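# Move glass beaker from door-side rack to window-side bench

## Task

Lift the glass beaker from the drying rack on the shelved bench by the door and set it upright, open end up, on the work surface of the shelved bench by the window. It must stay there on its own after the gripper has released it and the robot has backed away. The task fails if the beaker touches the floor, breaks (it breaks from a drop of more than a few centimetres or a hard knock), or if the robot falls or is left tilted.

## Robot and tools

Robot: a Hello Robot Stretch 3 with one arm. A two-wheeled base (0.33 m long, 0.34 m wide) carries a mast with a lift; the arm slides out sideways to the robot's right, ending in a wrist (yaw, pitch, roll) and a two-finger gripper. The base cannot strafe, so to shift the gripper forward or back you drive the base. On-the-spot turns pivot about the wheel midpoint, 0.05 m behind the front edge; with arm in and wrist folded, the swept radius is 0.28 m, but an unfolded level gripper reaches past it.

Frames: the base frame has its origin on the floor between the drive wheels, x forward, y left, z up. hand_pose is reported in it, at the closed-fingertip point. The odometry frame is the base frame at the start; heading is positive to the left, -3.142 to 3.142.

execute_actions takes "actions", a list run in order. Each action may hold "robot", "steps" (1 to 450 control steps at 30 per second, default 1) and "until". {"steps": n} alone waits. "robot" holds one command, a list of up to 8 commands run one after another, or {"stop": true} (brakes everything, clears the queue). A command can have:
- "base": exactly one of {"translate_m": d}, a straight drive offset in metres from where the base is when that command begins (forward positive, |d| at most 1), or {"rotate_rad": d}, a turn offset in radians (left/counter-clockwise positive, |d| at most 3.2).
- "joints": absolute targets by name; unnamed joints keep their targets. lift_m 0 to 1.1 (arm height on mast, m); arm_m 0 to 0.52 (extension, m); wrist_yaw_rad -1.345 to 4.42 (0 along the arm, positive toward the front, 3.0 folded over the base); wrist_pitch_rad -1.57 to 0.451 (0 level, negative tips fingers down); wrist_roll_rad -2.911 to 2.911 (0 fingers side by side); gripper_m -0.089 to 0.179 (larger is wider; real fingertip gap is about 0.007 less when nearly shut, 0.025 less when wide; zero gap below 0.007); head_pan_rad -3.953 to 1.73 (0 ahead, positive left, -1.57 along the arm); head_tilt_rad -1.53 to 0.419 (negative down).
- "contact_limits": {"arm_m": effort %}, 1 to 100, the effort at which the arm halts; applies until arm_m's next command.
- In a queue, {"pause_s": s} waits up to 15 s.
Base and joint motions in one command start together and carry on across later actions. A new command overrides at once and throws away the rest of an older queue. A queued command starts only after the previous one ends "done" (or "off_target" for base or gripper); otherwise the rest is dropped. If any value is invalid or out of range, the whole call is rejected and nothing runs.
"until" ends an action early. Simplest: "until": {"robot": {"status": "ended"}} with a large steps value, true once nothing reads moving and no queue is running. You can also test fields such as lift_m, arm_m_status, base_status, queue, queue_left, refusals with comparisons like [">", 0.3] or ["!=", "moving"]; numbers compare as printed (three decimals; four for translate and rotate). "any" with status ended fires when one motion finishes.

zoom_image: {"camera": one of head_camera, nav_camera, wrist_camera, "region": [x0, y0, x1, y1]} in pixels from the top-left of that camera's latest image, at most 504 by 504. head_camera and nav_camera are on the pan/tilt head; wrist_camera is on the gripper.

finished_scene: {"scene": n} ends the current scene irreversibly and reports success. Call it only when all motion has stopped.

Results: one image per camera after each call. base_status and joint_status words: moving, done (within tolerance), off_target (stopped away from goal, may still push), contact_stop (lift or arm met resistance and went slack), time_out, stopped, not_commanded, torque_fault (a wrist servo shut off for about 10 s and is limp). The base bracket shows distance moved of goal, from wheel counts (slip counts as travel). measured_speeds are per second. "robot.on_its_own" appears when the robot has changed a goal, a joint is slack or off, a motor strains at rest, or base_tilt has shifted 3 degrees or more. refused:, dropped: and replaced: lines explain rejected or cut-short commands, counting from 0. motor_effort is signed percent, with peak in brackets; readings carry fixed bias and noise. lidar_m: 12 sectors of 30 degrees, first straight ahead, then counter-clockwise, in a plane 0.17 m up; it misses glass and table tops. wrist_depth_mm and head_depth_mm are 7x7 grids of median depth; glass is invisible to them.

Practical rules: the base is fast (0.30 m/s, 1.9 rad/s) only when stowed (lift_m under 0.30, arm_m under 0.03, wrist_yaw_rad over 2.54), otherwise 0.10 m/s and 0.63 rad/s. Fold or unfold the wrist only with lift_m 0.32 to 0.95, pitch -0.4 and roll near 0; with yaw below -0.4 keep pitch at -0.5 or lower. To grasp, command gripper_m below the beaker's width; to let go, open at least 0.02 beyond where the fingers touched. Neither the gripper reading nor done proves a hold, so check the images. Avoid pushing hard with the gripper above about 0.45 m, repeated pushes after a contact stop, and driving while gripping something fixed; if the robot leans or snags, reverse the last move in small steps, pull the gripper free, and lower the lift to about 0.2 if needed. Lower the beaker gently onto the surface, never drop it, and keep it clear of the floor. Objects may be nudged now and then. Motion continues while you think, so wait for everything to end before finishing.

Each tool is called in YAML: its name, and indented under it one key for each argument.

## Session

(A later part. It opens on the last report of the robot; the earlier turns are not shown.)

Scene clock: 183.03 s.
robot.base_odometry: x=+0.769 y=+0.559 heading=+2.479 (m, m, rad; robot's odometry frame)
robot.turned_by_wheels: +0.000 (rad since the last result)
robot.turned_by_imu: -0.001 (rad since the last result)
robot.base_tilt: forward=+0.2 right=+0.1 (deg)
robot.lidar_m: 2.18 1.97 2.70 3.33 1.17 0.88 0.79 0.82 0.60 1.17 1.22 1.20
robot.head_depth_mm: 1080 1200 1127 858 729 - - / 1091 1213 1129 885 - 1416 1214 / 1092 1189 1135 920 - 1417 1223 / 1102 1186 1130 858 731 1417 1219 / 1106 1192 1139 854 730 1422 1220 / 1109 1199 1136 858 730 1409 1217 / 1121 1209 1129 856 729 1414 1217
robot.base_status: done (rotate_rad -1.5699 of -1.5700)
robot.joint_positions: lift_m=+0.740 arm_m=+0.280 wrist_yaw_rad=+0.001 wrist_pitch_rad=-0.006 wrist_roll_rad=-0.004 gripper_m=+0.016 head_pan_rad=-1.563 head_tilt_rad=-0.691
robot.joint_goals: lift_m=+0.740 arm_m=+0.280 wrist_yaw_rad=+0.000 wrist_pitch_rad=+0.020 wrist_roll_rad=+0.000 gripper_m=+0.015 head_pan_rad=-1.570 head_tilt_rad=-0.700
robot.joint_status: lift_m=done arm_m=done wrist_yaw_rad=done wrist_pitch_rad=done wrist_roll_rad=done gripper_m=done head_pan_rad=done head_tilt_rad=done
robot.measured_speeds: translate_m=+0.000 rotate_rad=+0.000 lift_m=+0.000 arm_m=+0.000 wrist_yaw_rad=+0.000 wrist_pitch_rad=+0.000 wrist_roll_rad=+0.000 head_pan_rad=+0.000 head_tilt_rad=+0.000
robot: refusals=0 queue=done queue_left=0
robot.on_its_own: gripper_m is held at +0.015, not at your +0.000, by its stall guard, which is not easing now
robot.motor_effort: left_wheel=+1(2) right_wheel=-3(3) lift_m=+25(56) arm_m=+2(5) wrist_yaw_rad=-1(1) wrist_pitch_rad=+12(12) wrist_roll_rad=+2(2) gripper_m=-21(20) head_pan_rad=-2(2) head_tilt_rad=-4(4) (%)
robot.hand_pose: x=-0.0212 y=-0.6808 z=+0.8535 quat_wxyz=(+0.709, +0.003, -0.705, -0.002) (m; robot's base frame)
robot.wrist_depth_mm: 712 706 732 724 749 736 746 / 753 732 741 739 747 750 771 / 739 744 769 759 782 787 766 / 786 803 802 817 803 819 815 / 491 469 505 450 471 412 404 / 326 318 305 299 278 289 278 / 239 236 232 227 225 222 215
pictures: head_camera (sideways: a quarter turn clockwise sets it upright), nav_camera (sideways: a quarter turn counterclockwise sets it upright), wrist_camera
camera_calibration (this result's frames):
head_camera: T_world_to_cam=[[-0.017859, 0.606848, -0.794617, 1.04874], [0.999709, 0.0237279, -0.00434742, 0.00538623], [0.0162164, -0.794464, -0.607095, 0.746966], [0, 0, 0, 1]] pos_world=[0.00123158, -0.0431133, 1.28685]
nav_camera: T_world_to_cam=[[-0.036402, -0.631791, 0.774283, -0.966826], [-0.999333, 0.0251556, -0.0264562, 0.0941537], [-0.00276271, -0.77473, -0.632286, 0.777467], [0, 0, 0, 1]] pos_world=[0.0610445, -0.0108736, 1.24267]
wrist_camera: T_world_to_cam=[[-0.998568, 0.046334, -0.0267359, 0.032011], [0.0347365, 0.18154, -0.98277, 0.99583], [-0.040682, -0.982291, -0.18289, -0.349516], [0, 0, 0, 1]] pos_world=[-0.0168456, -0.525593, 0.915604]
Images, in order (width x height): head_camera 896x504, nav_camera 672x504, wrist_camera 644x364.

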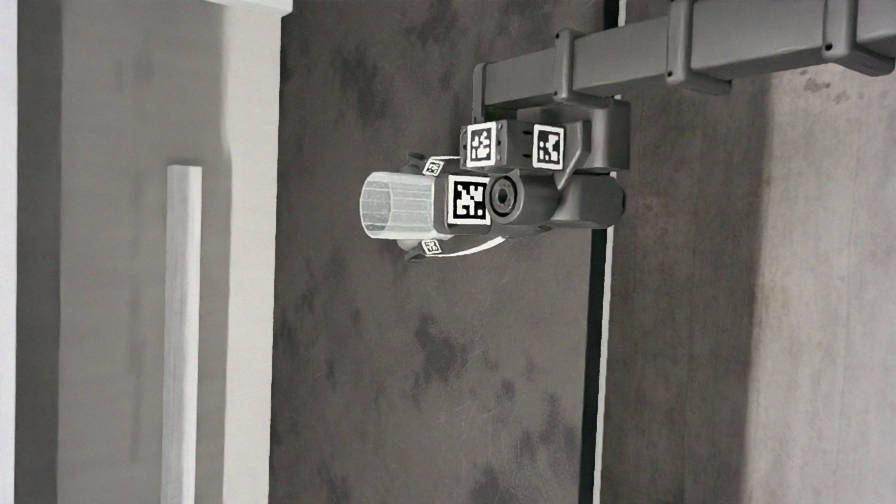

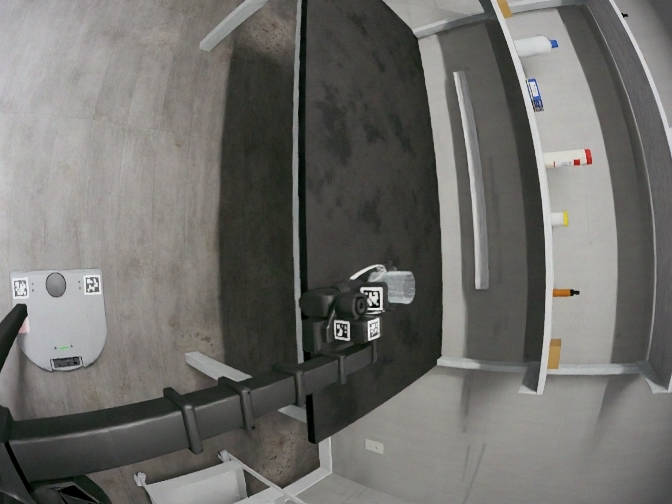

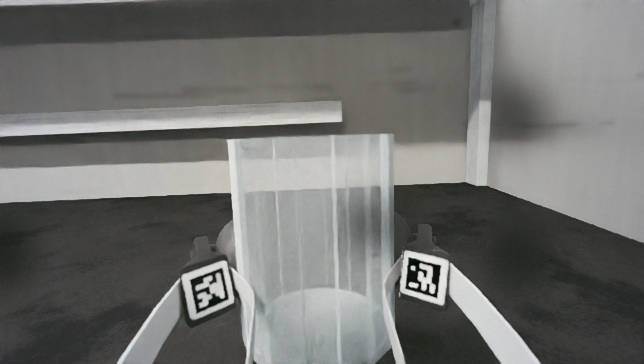

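execute_actions:
  actions:
    - {"robot":[{"joints":{"lift_m":0.712}},{"joints":{"lift_m":0.704}}],"steps":450,"until":{"robot":{"status":"ended"}}}

execute_actions:
  actions:
    - {"robot":[{"joints":{"lift_m":0.697}}],"steps":450,"until":{"robot":{"status":"ended"}}}

Scene clock: 189.00 s.
robot.base_odometry: x=+0.769 y=+0.559 heading=+2.479 (m, m, rad; robot's odometry frame)
robot.turned_by_wheels: +0.000 (rad since the last result)
robot.turned_by_imu: +0.000 (rad since the last result)
robot.base_tilt: forward=+0.3 right=+0.0 (deg)
robot.lidar_m: 2.18 1.97 2.71 3.34 1.17 0.88 0.79 0.82 0.60 1.17 1.22 1.20
robot.head_depth_mm: 1080 1196 1132 859 709 1449 - / 1086 1203 1137 857 - 1397 1222 / 1096 1199 1138 890 - 1413 1220 / 1100 1188 1134 874 730 1409 1220 / 1103 1192 1136 857 732 1419 1219 / 1113 1202 1134 858 731 1413 1219 / 1121 1212 1136 859 731 1420 1220
robot.base_status: done (rotate_rad -1.5699 of -1.5700)
robot.joint_positions: lift_m=+0.704 arm_m=+0.280 wrist_yaw_rad=+0.001 wrist_pitch_rad=-0.006 wrist_roll_rad=-0.004 gripper_m=+0.016 head_pan_rad=-1.563 head_tilt_rad=-0.691
robot.joint_goals: lift_m=+0.704 arm_m=+0.280 wrist_yaw_rad=+0.000 wrist_pitch_rad=+0.020 wrist_roll_rad=+0.000 gripper_m=+0.015 head_pan_rad=-1.570 head_tilt_rad=-0.700
robot.joint_status: lift_m=done arm_m=done wrist_yaw_rad=done wrist_pitch_rad=done wrist_roll_rad=done gripper_m=done head_pan_rad=done head_tilt_rad=done
robot.measured_speeds: translate_m=+0.000 rotate_rad=+0.000 lift_m=+0.000 arm_m=+0.000 wrist_yaw_rad=+0.000 wrist_pitch_rad=+0.000 wrist_roll_rad=+0.000 head_pan_rad=+0.000 head_tilt_rad=+0.000
robot: refusals=0 queue=done queue_left=0
robot.on_its_own: gripper_m is held at +0.015, not at your +0.000, by its stall guard, which is not easing now
robot.motor_effort: left_wheel=+1(2) right_wheel=-3(3) lift_m=+25(26) arm_m=+3(2) wrist_yaw_rad=+0(1) wrist_pitch_rad=+12(13) wrist_roll_rad=+2(2) gripper_m=-20(20) head_pan_rad=-2(3) head_tilt_rad=-5(4) (%)
robot.hand_pose: x=-0.0212 y=-0.6808 z=+0.8174 quat_wxyz=(+0.709, +0.003, -0.705, -0.002) (m; robot's base frame)
robot.wrist_depth_mm: 717 730 710 751 727 739 749 / 747 736 747 754 757 755 788 / 745 756 768 791 778 783 787 / 783 738 694 644 596 569 819 / 372 362 378 340 350 313 304 / 245 240 231 227 210 218 210 / 183 180 175 172 169 168 163
pictures: head_camera (sideways: a quarter turn clockwise sets it upright), nav_camera (sideways: a quarter turn counterclockwise sets it upright), wrist_camera
camera_calibration (this result's frames):
head_camera: T_world_to_cam=[[-0.017859, 0.606848, -0.794617, 1.04874], [0.999709, 0.0237279, -0.00434742, 0.00538622], [0.0162164, -0.794464, -0.607095, 0.746966], [0, 0, 0, 1]] pos_world=[0.00123158, -0.0431133, 1.28685]
nav_camera: T_world_to_cam=[[-0.036402, -0.631792, 0.774283, -0.966826], [-0.999333, 0.0251556, -0.0264562, 0.0941537], [-0.00276271, -0.77473, -0.632286, 0.777467], [0, 0, 0, 1]] pos_world=[0.0610445, -0.0108736, 1.24267]
wrist_camera: T_world_to_cam=[[-0.998568, 0.0463385, -0.0267281, 0.0310437], [0.0347363, 0.181704, -0.98274, 0.960493], [-0.0406821, -0.982261, -0.183053, -0.35595], [0, 0, 0, 1]] pos_world=[-0.0168455, -0.5256, 0.879587]
Images, in order (width x height): head_camera 896x504, nav_camera 672x504, wrist_camera 644x364.

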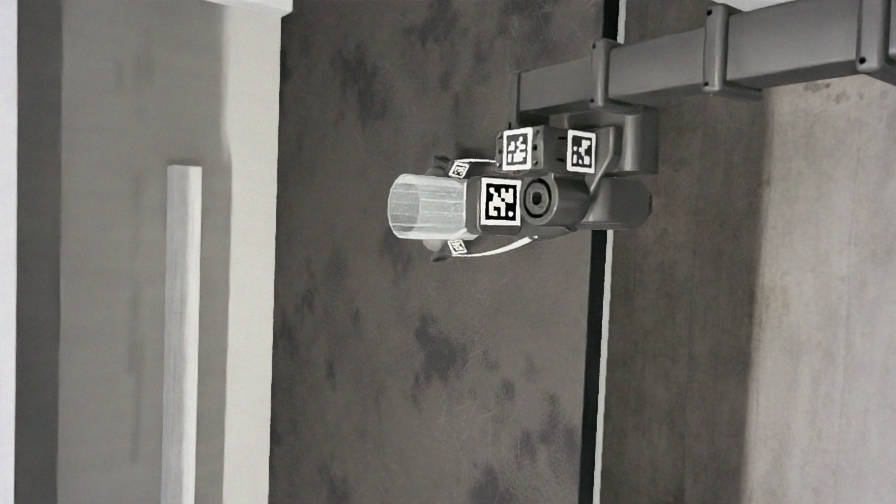

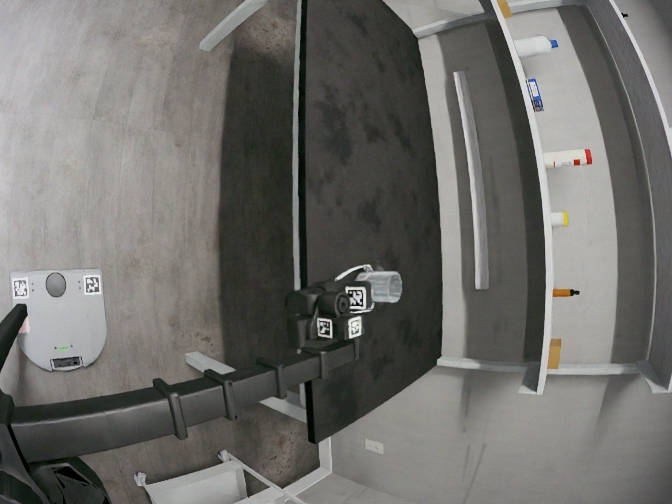

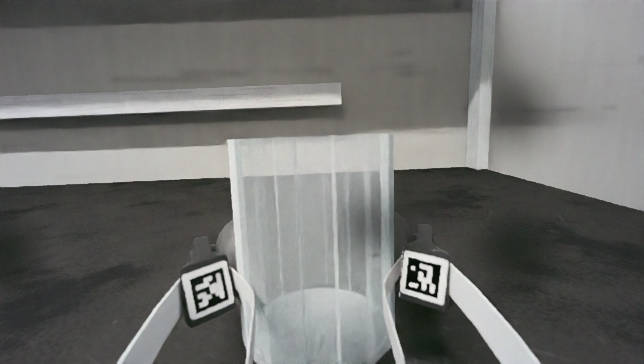

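Scene clock: 189.63 s.
robot.base_odometry: x=+0.769 y=+0.559 heading=+2.479 (m, m, rad; robot's odometry frame)
robot.turned_by_wheels: +0.000 (rad since the last result)
robot.turned_by_imu: +0.000 (rad since the last result)
robot.base_tilt: forward=+0.2 right=+0.1 (deg)
robot.lidar_m: 2.18 1.97 2.71 3.34 1.17 0.89 0.79 0.82 0.60 1.17 1.22 1.20
robot.head_depth_mm: 1080 1199 1135 854 709 1463 - / 1087 1212 1137 857 - 1397 1213 / 1096 1195 1136 889 - 1406 1212 / 1102 1186 1135 872 729 1411 1213 / 1109 1198 1133 856 730 1416 1216 / 1112 1201 1133 859 731 1418 1216 / 1117 1210 1130 857 730 1415 1219
robot.base_status: done (rotate_rad -1.5699 of -1.5700)
robot.joint_positions: lift_m=+0.698 arm_m=+0.280 wrist_yaw_rad=+0.001 wrist_pitch_rad=-0.003 wrist_roll_rad=-0.004 gripper_m=+0.016 head_pan_rad=-1.563 head_tilt_rad=-0.691
robot.joint_goals: lift_m=+0.697 arm_m=+0.280 wrist_yaw_rad=+0.000 wrist_pitch_rad=+0.020 wrist_roll_rad=+0.000 gripper_m=+0.015 head_pan_rad=-1.570 head_tilt_rad=-0.700
robot.joint_status: lift_m=done arm_m=done wrist_yaw_rad=done wrist_pitch_rad=done wrist_roll_rad=done gripper_m=done head_pan_rad=done head_tilt_rad=done
robot.measured_speeds: translate_m=+0.000 rotate_rad=+0.000 lift_m=+0.000 arm_m=+0.000 wrist_yaw_rad=+0.000 wrist_pitch_rad=+0.000 wrist_roll_rad=+0.000 head_pan_rad=+0.000 head_tilt_rad=+0.000
robot: refusals=0 queue=done queue_left=0
robot.on_its_own: gripper_m is held at +0.015, not at your +0.000, by its stall guard, which is not easing now
robot.motor_effort: left_wheel=+2(2) right_wheel=-3(3) lift_m=+20(27) arm_m=+2(2) wrist_yaw_rad=-1(1) wrist_pitch_rad=+11(13) wrist_roll_rad=+2(2) gripper_m=-21(20) head_pan_rad=-2(2) head_tilt_rad=-5(5) (%)
robot.hand_pose: x=-0.0212 y=-0.6809 z=+0.8114 quat_wxyz=(+0.709, +0.002, -0.705, -0.001) (m; robot's base frame)
robot.wrist_depth_mm: 725 724 729 727 730 750 764 / 750 732 741 757 779 761 773 / 765 775 781 767 779 789 784 / 779 710 662 625 570 539 800 / 360 346 363 320 338 301 289 / 233 229 222 216 200 207 203 / 173 171 167 163 161 159 155
pictures: head_camera (sideways: a quarter turn clockwise sets it upright), nav_camera (sideways: a quarter turn counterclockwise sets it upright), wrist_camera
camera_calibration (this result's frames):
head_camera: T_world_to_cam=[[-0.017859, 0.606848, -0.794617, 1.04874], [0.999709, 0.0237279, -0.00434742, 0.00538622], [0.0162164, -0.794464, -0.607095, 0.746966], [0, 0, 0, 1]] pos_world=[0.00123158, -0.0431133, 1.28685]
nav_camera: T_world_to_cam=[[-0.036402, -0.631792, 0.774283, -0.966826], [-0.999333, 0.0251556, -0.0264562, 0.0941537], [-0.00276271, -0.77473, -0.632286, 0.777468], [0, 0, 0, 1]] pos_world=[0.0610445, -0.0108736, 1.24267]
wrist_camera: T_world_to_cam=[[-0.998568, 0.0462518, -0.0268898, 0.0309588], [0.0347404, 0.178337, -0.983356, 0.952833], [-0.0406866, -0.982882, -0.179689, -0.360286], [0, 0, 0, 1]] pos_world=[-0.0168462, -0.525476, 0.873068]
Images, in order (width x height): head_camera 896x504, nav_camera 672x504, wrist_camera 644x364.

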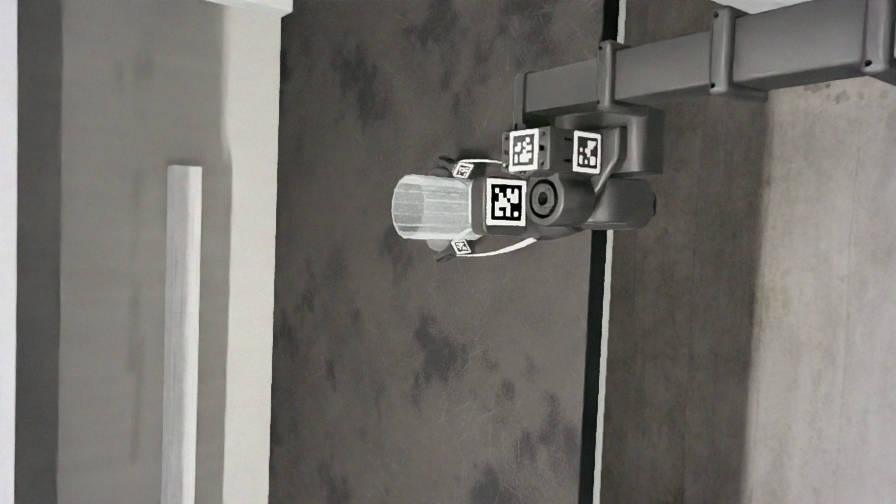

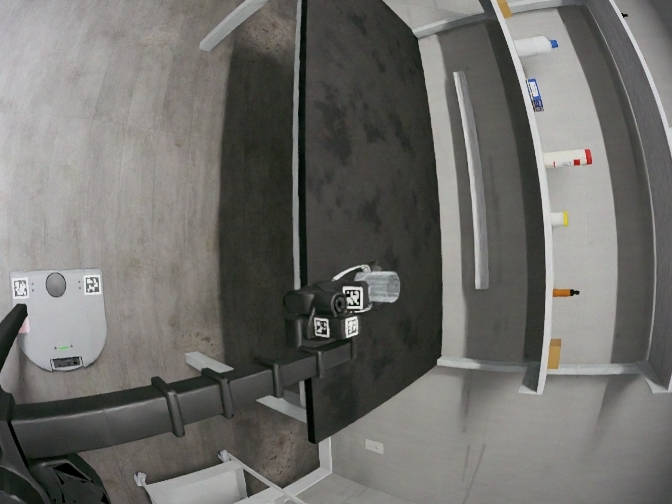

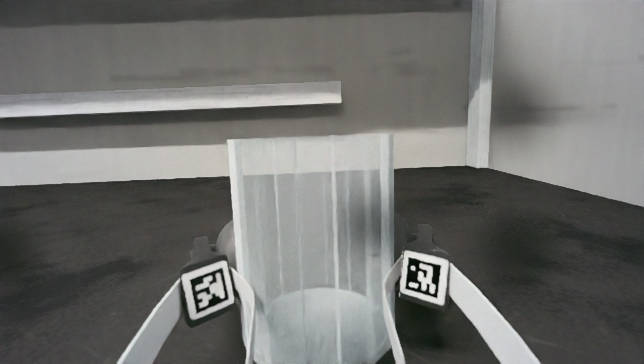

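Contact. Release.

execute_actions:
  actions:
    - {"robot":[{"joints":{"gripper_m":0.14}},{"joints":{"arm_m":0.0}}],"steps":450,"until":{"robot":{"status":"ended"}}}

Scene clock: 197.03 s.
robot.base_odometry: x=+0.769 y=+0.559 heading=+2.479 (m, m, rad; robot's odometry frame)
robot.turned_by_wheels: +0.000 (rad since the last result)
robot.turned_by_imu: -0.001 (rad since the last result)
robot.base_tilt: forward=+0.3 right=+0.0 (deg)
robot.lidar_m: 2.18 1.97 2.72 3.35 1.17 0.89 0.79 0.82 0.60 1.17 1.22 1.20
robot.head_depth_mm: 1084 1202 1131 856 709 1417 1150 / 1084 1208 1134 859 709 1386 1215 / 1092 1193 1133 856 729 1420 - / 1100 1189 1135 858 730 1421 1222 / 1107 1194 1134 857 732 1422 1221 / 1117 1199 1128 858 732 1414 1214 / 1117 1205 1134 856 729 1415 1222
robot.base_status: done (rotate_rad -1.5699 of -1.5700)
robot.joint_positions: lift_m=+0.698 arm_m=+0.003 wrist_yaw_rad=+0.001 wrist_pitch_rad=-0.001 wrist_roll_rad=-0.004 gripper_m=+0.140 head_pan_rad=-1.563 head_tilt_rad=-0.691
robot.joint_goals: lift_m=+0.697 arm_m=+0.000 wrist_yaw_rad=+0.000 wrist_pitch_rad=+0.020 wrist_roll_rad=+0.000 gripper_m=+0.140 head_pan_rad=-1.570 head_tilt_rad=-0.700
robot.joint_status: lift_m=done arm_m=done wrist_yaw_rad=done wrist_pitch_rad=done wrist_roll_rad=done gripper_m=done head_pan_rad=done head_tilt_rad=done
robot.measured_speeds: translate_m=+0.000 rotate_rad=+0.000 lift_m=+0.000 arm_m=+0.000 wrist_yaw_rad=+0.000 wrist_pitch_rad=+0.000 wrist_roll_rad=+0.000 head_pan_rad=+0.000 head_tilt_rad=+0.000
robot: refusals=0 queue=done queue_left=0
robot.motor_effort: left_wheel=+2(2) right_wheel=-3(3) lift_m=+23(23) arm_m=-3(3) wrist_yaw_rad=+0(1) wrist_pitch_rad=+10(11) wrist_roll_rad=+2(2) gripper_m=+0(81) head_pan_rad=-2(3) head_tilt_rad=-5(5) (%)
robot.hand_pose: x=-0.0212 y=-0.4037 z=+0.8118 quat_wxyz=(+0.709, +0.001, -0.705, +0.000) (m; robot's base frame)
robot.wrist_depth_mm: 986 968 - - 969 988 - / 999 - - - - - - / - - - - - - - / 807 737 695 637 601 559 - / 361 382 340 325 312 335 290 / 261 - 263 265 312 - 315 / - - - - - - 323
pictures: head_camera (sideways: a quarter turn clockwise sets it upright), nav_camera (sideways: a quarter turn counterclockwise sets it upright), wrist_camera
camera_calibration (this result's frames):
head_camera: T_world_to_cam=[[-0.0178582, 0.606852, -0.794614, 1.04873], [0.999709, 0.0237266, -0.00434733, 0.00538611], [0.0162153, -0.794461, -0.607099, 0.746971], [0, 0, 0, 1]] pos_world=[0.00123152, -0.0431132, 1.28685]
nav_camera: T_world_to_cam=[[-0.0364027, -0.631796, 0.77428, -0.966822], [-0.999333, 0.025157, -0.0264561, 0.0941535], [-0.00276375, -0.774727, -0.63229, 0.777473], [0, 0, 0, 1]] pos_world=[0.0610445, -0.0108733, 1.24267]
wrist_camera: T_world_to_cam=[[-0.998568, 0.0462015, -0.0269755, 0.0182012], [0.0347413, 0.176536, -0.983681, 0.903335], [-0.0406854, -0.983209, -0.177888, -0.0894234], [0, 0, 0, 1]] pos_world=[-0.0168461, -0.248234, 0.873177]
Images, in order (width x height): head_camera 896x504, nav_camera 672x504, wrist_camera 644x364.

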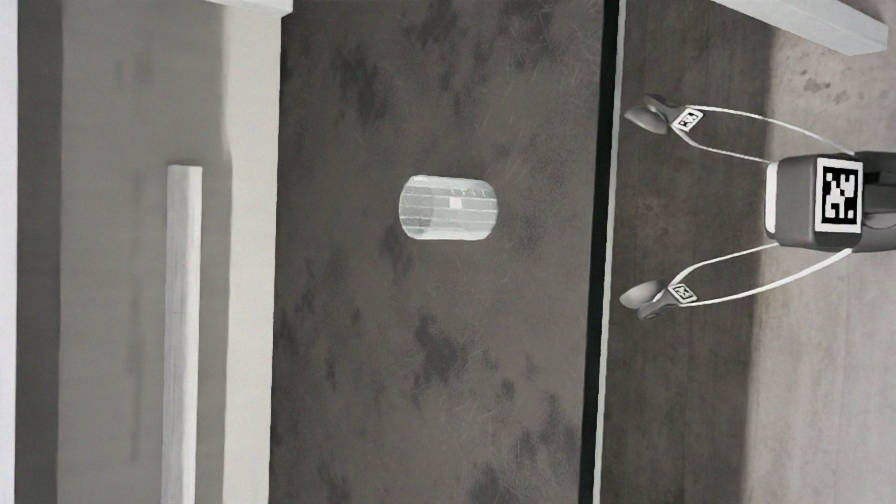

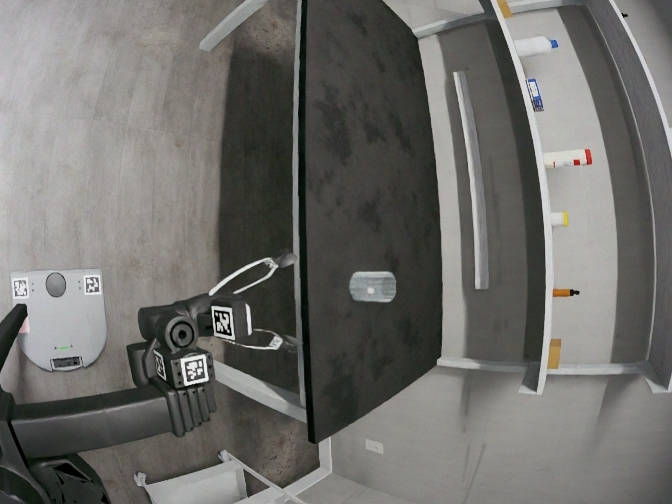

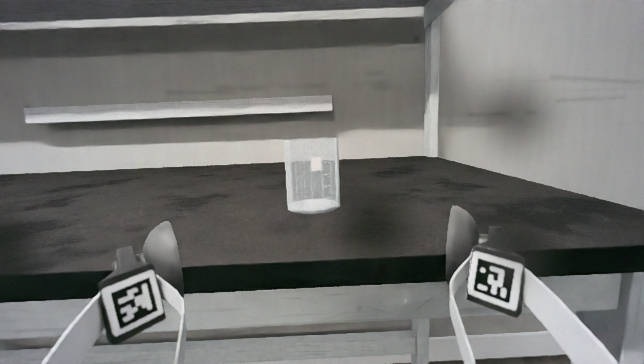

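finished_scene:
  scene: 1

The scene is finished: the task was done.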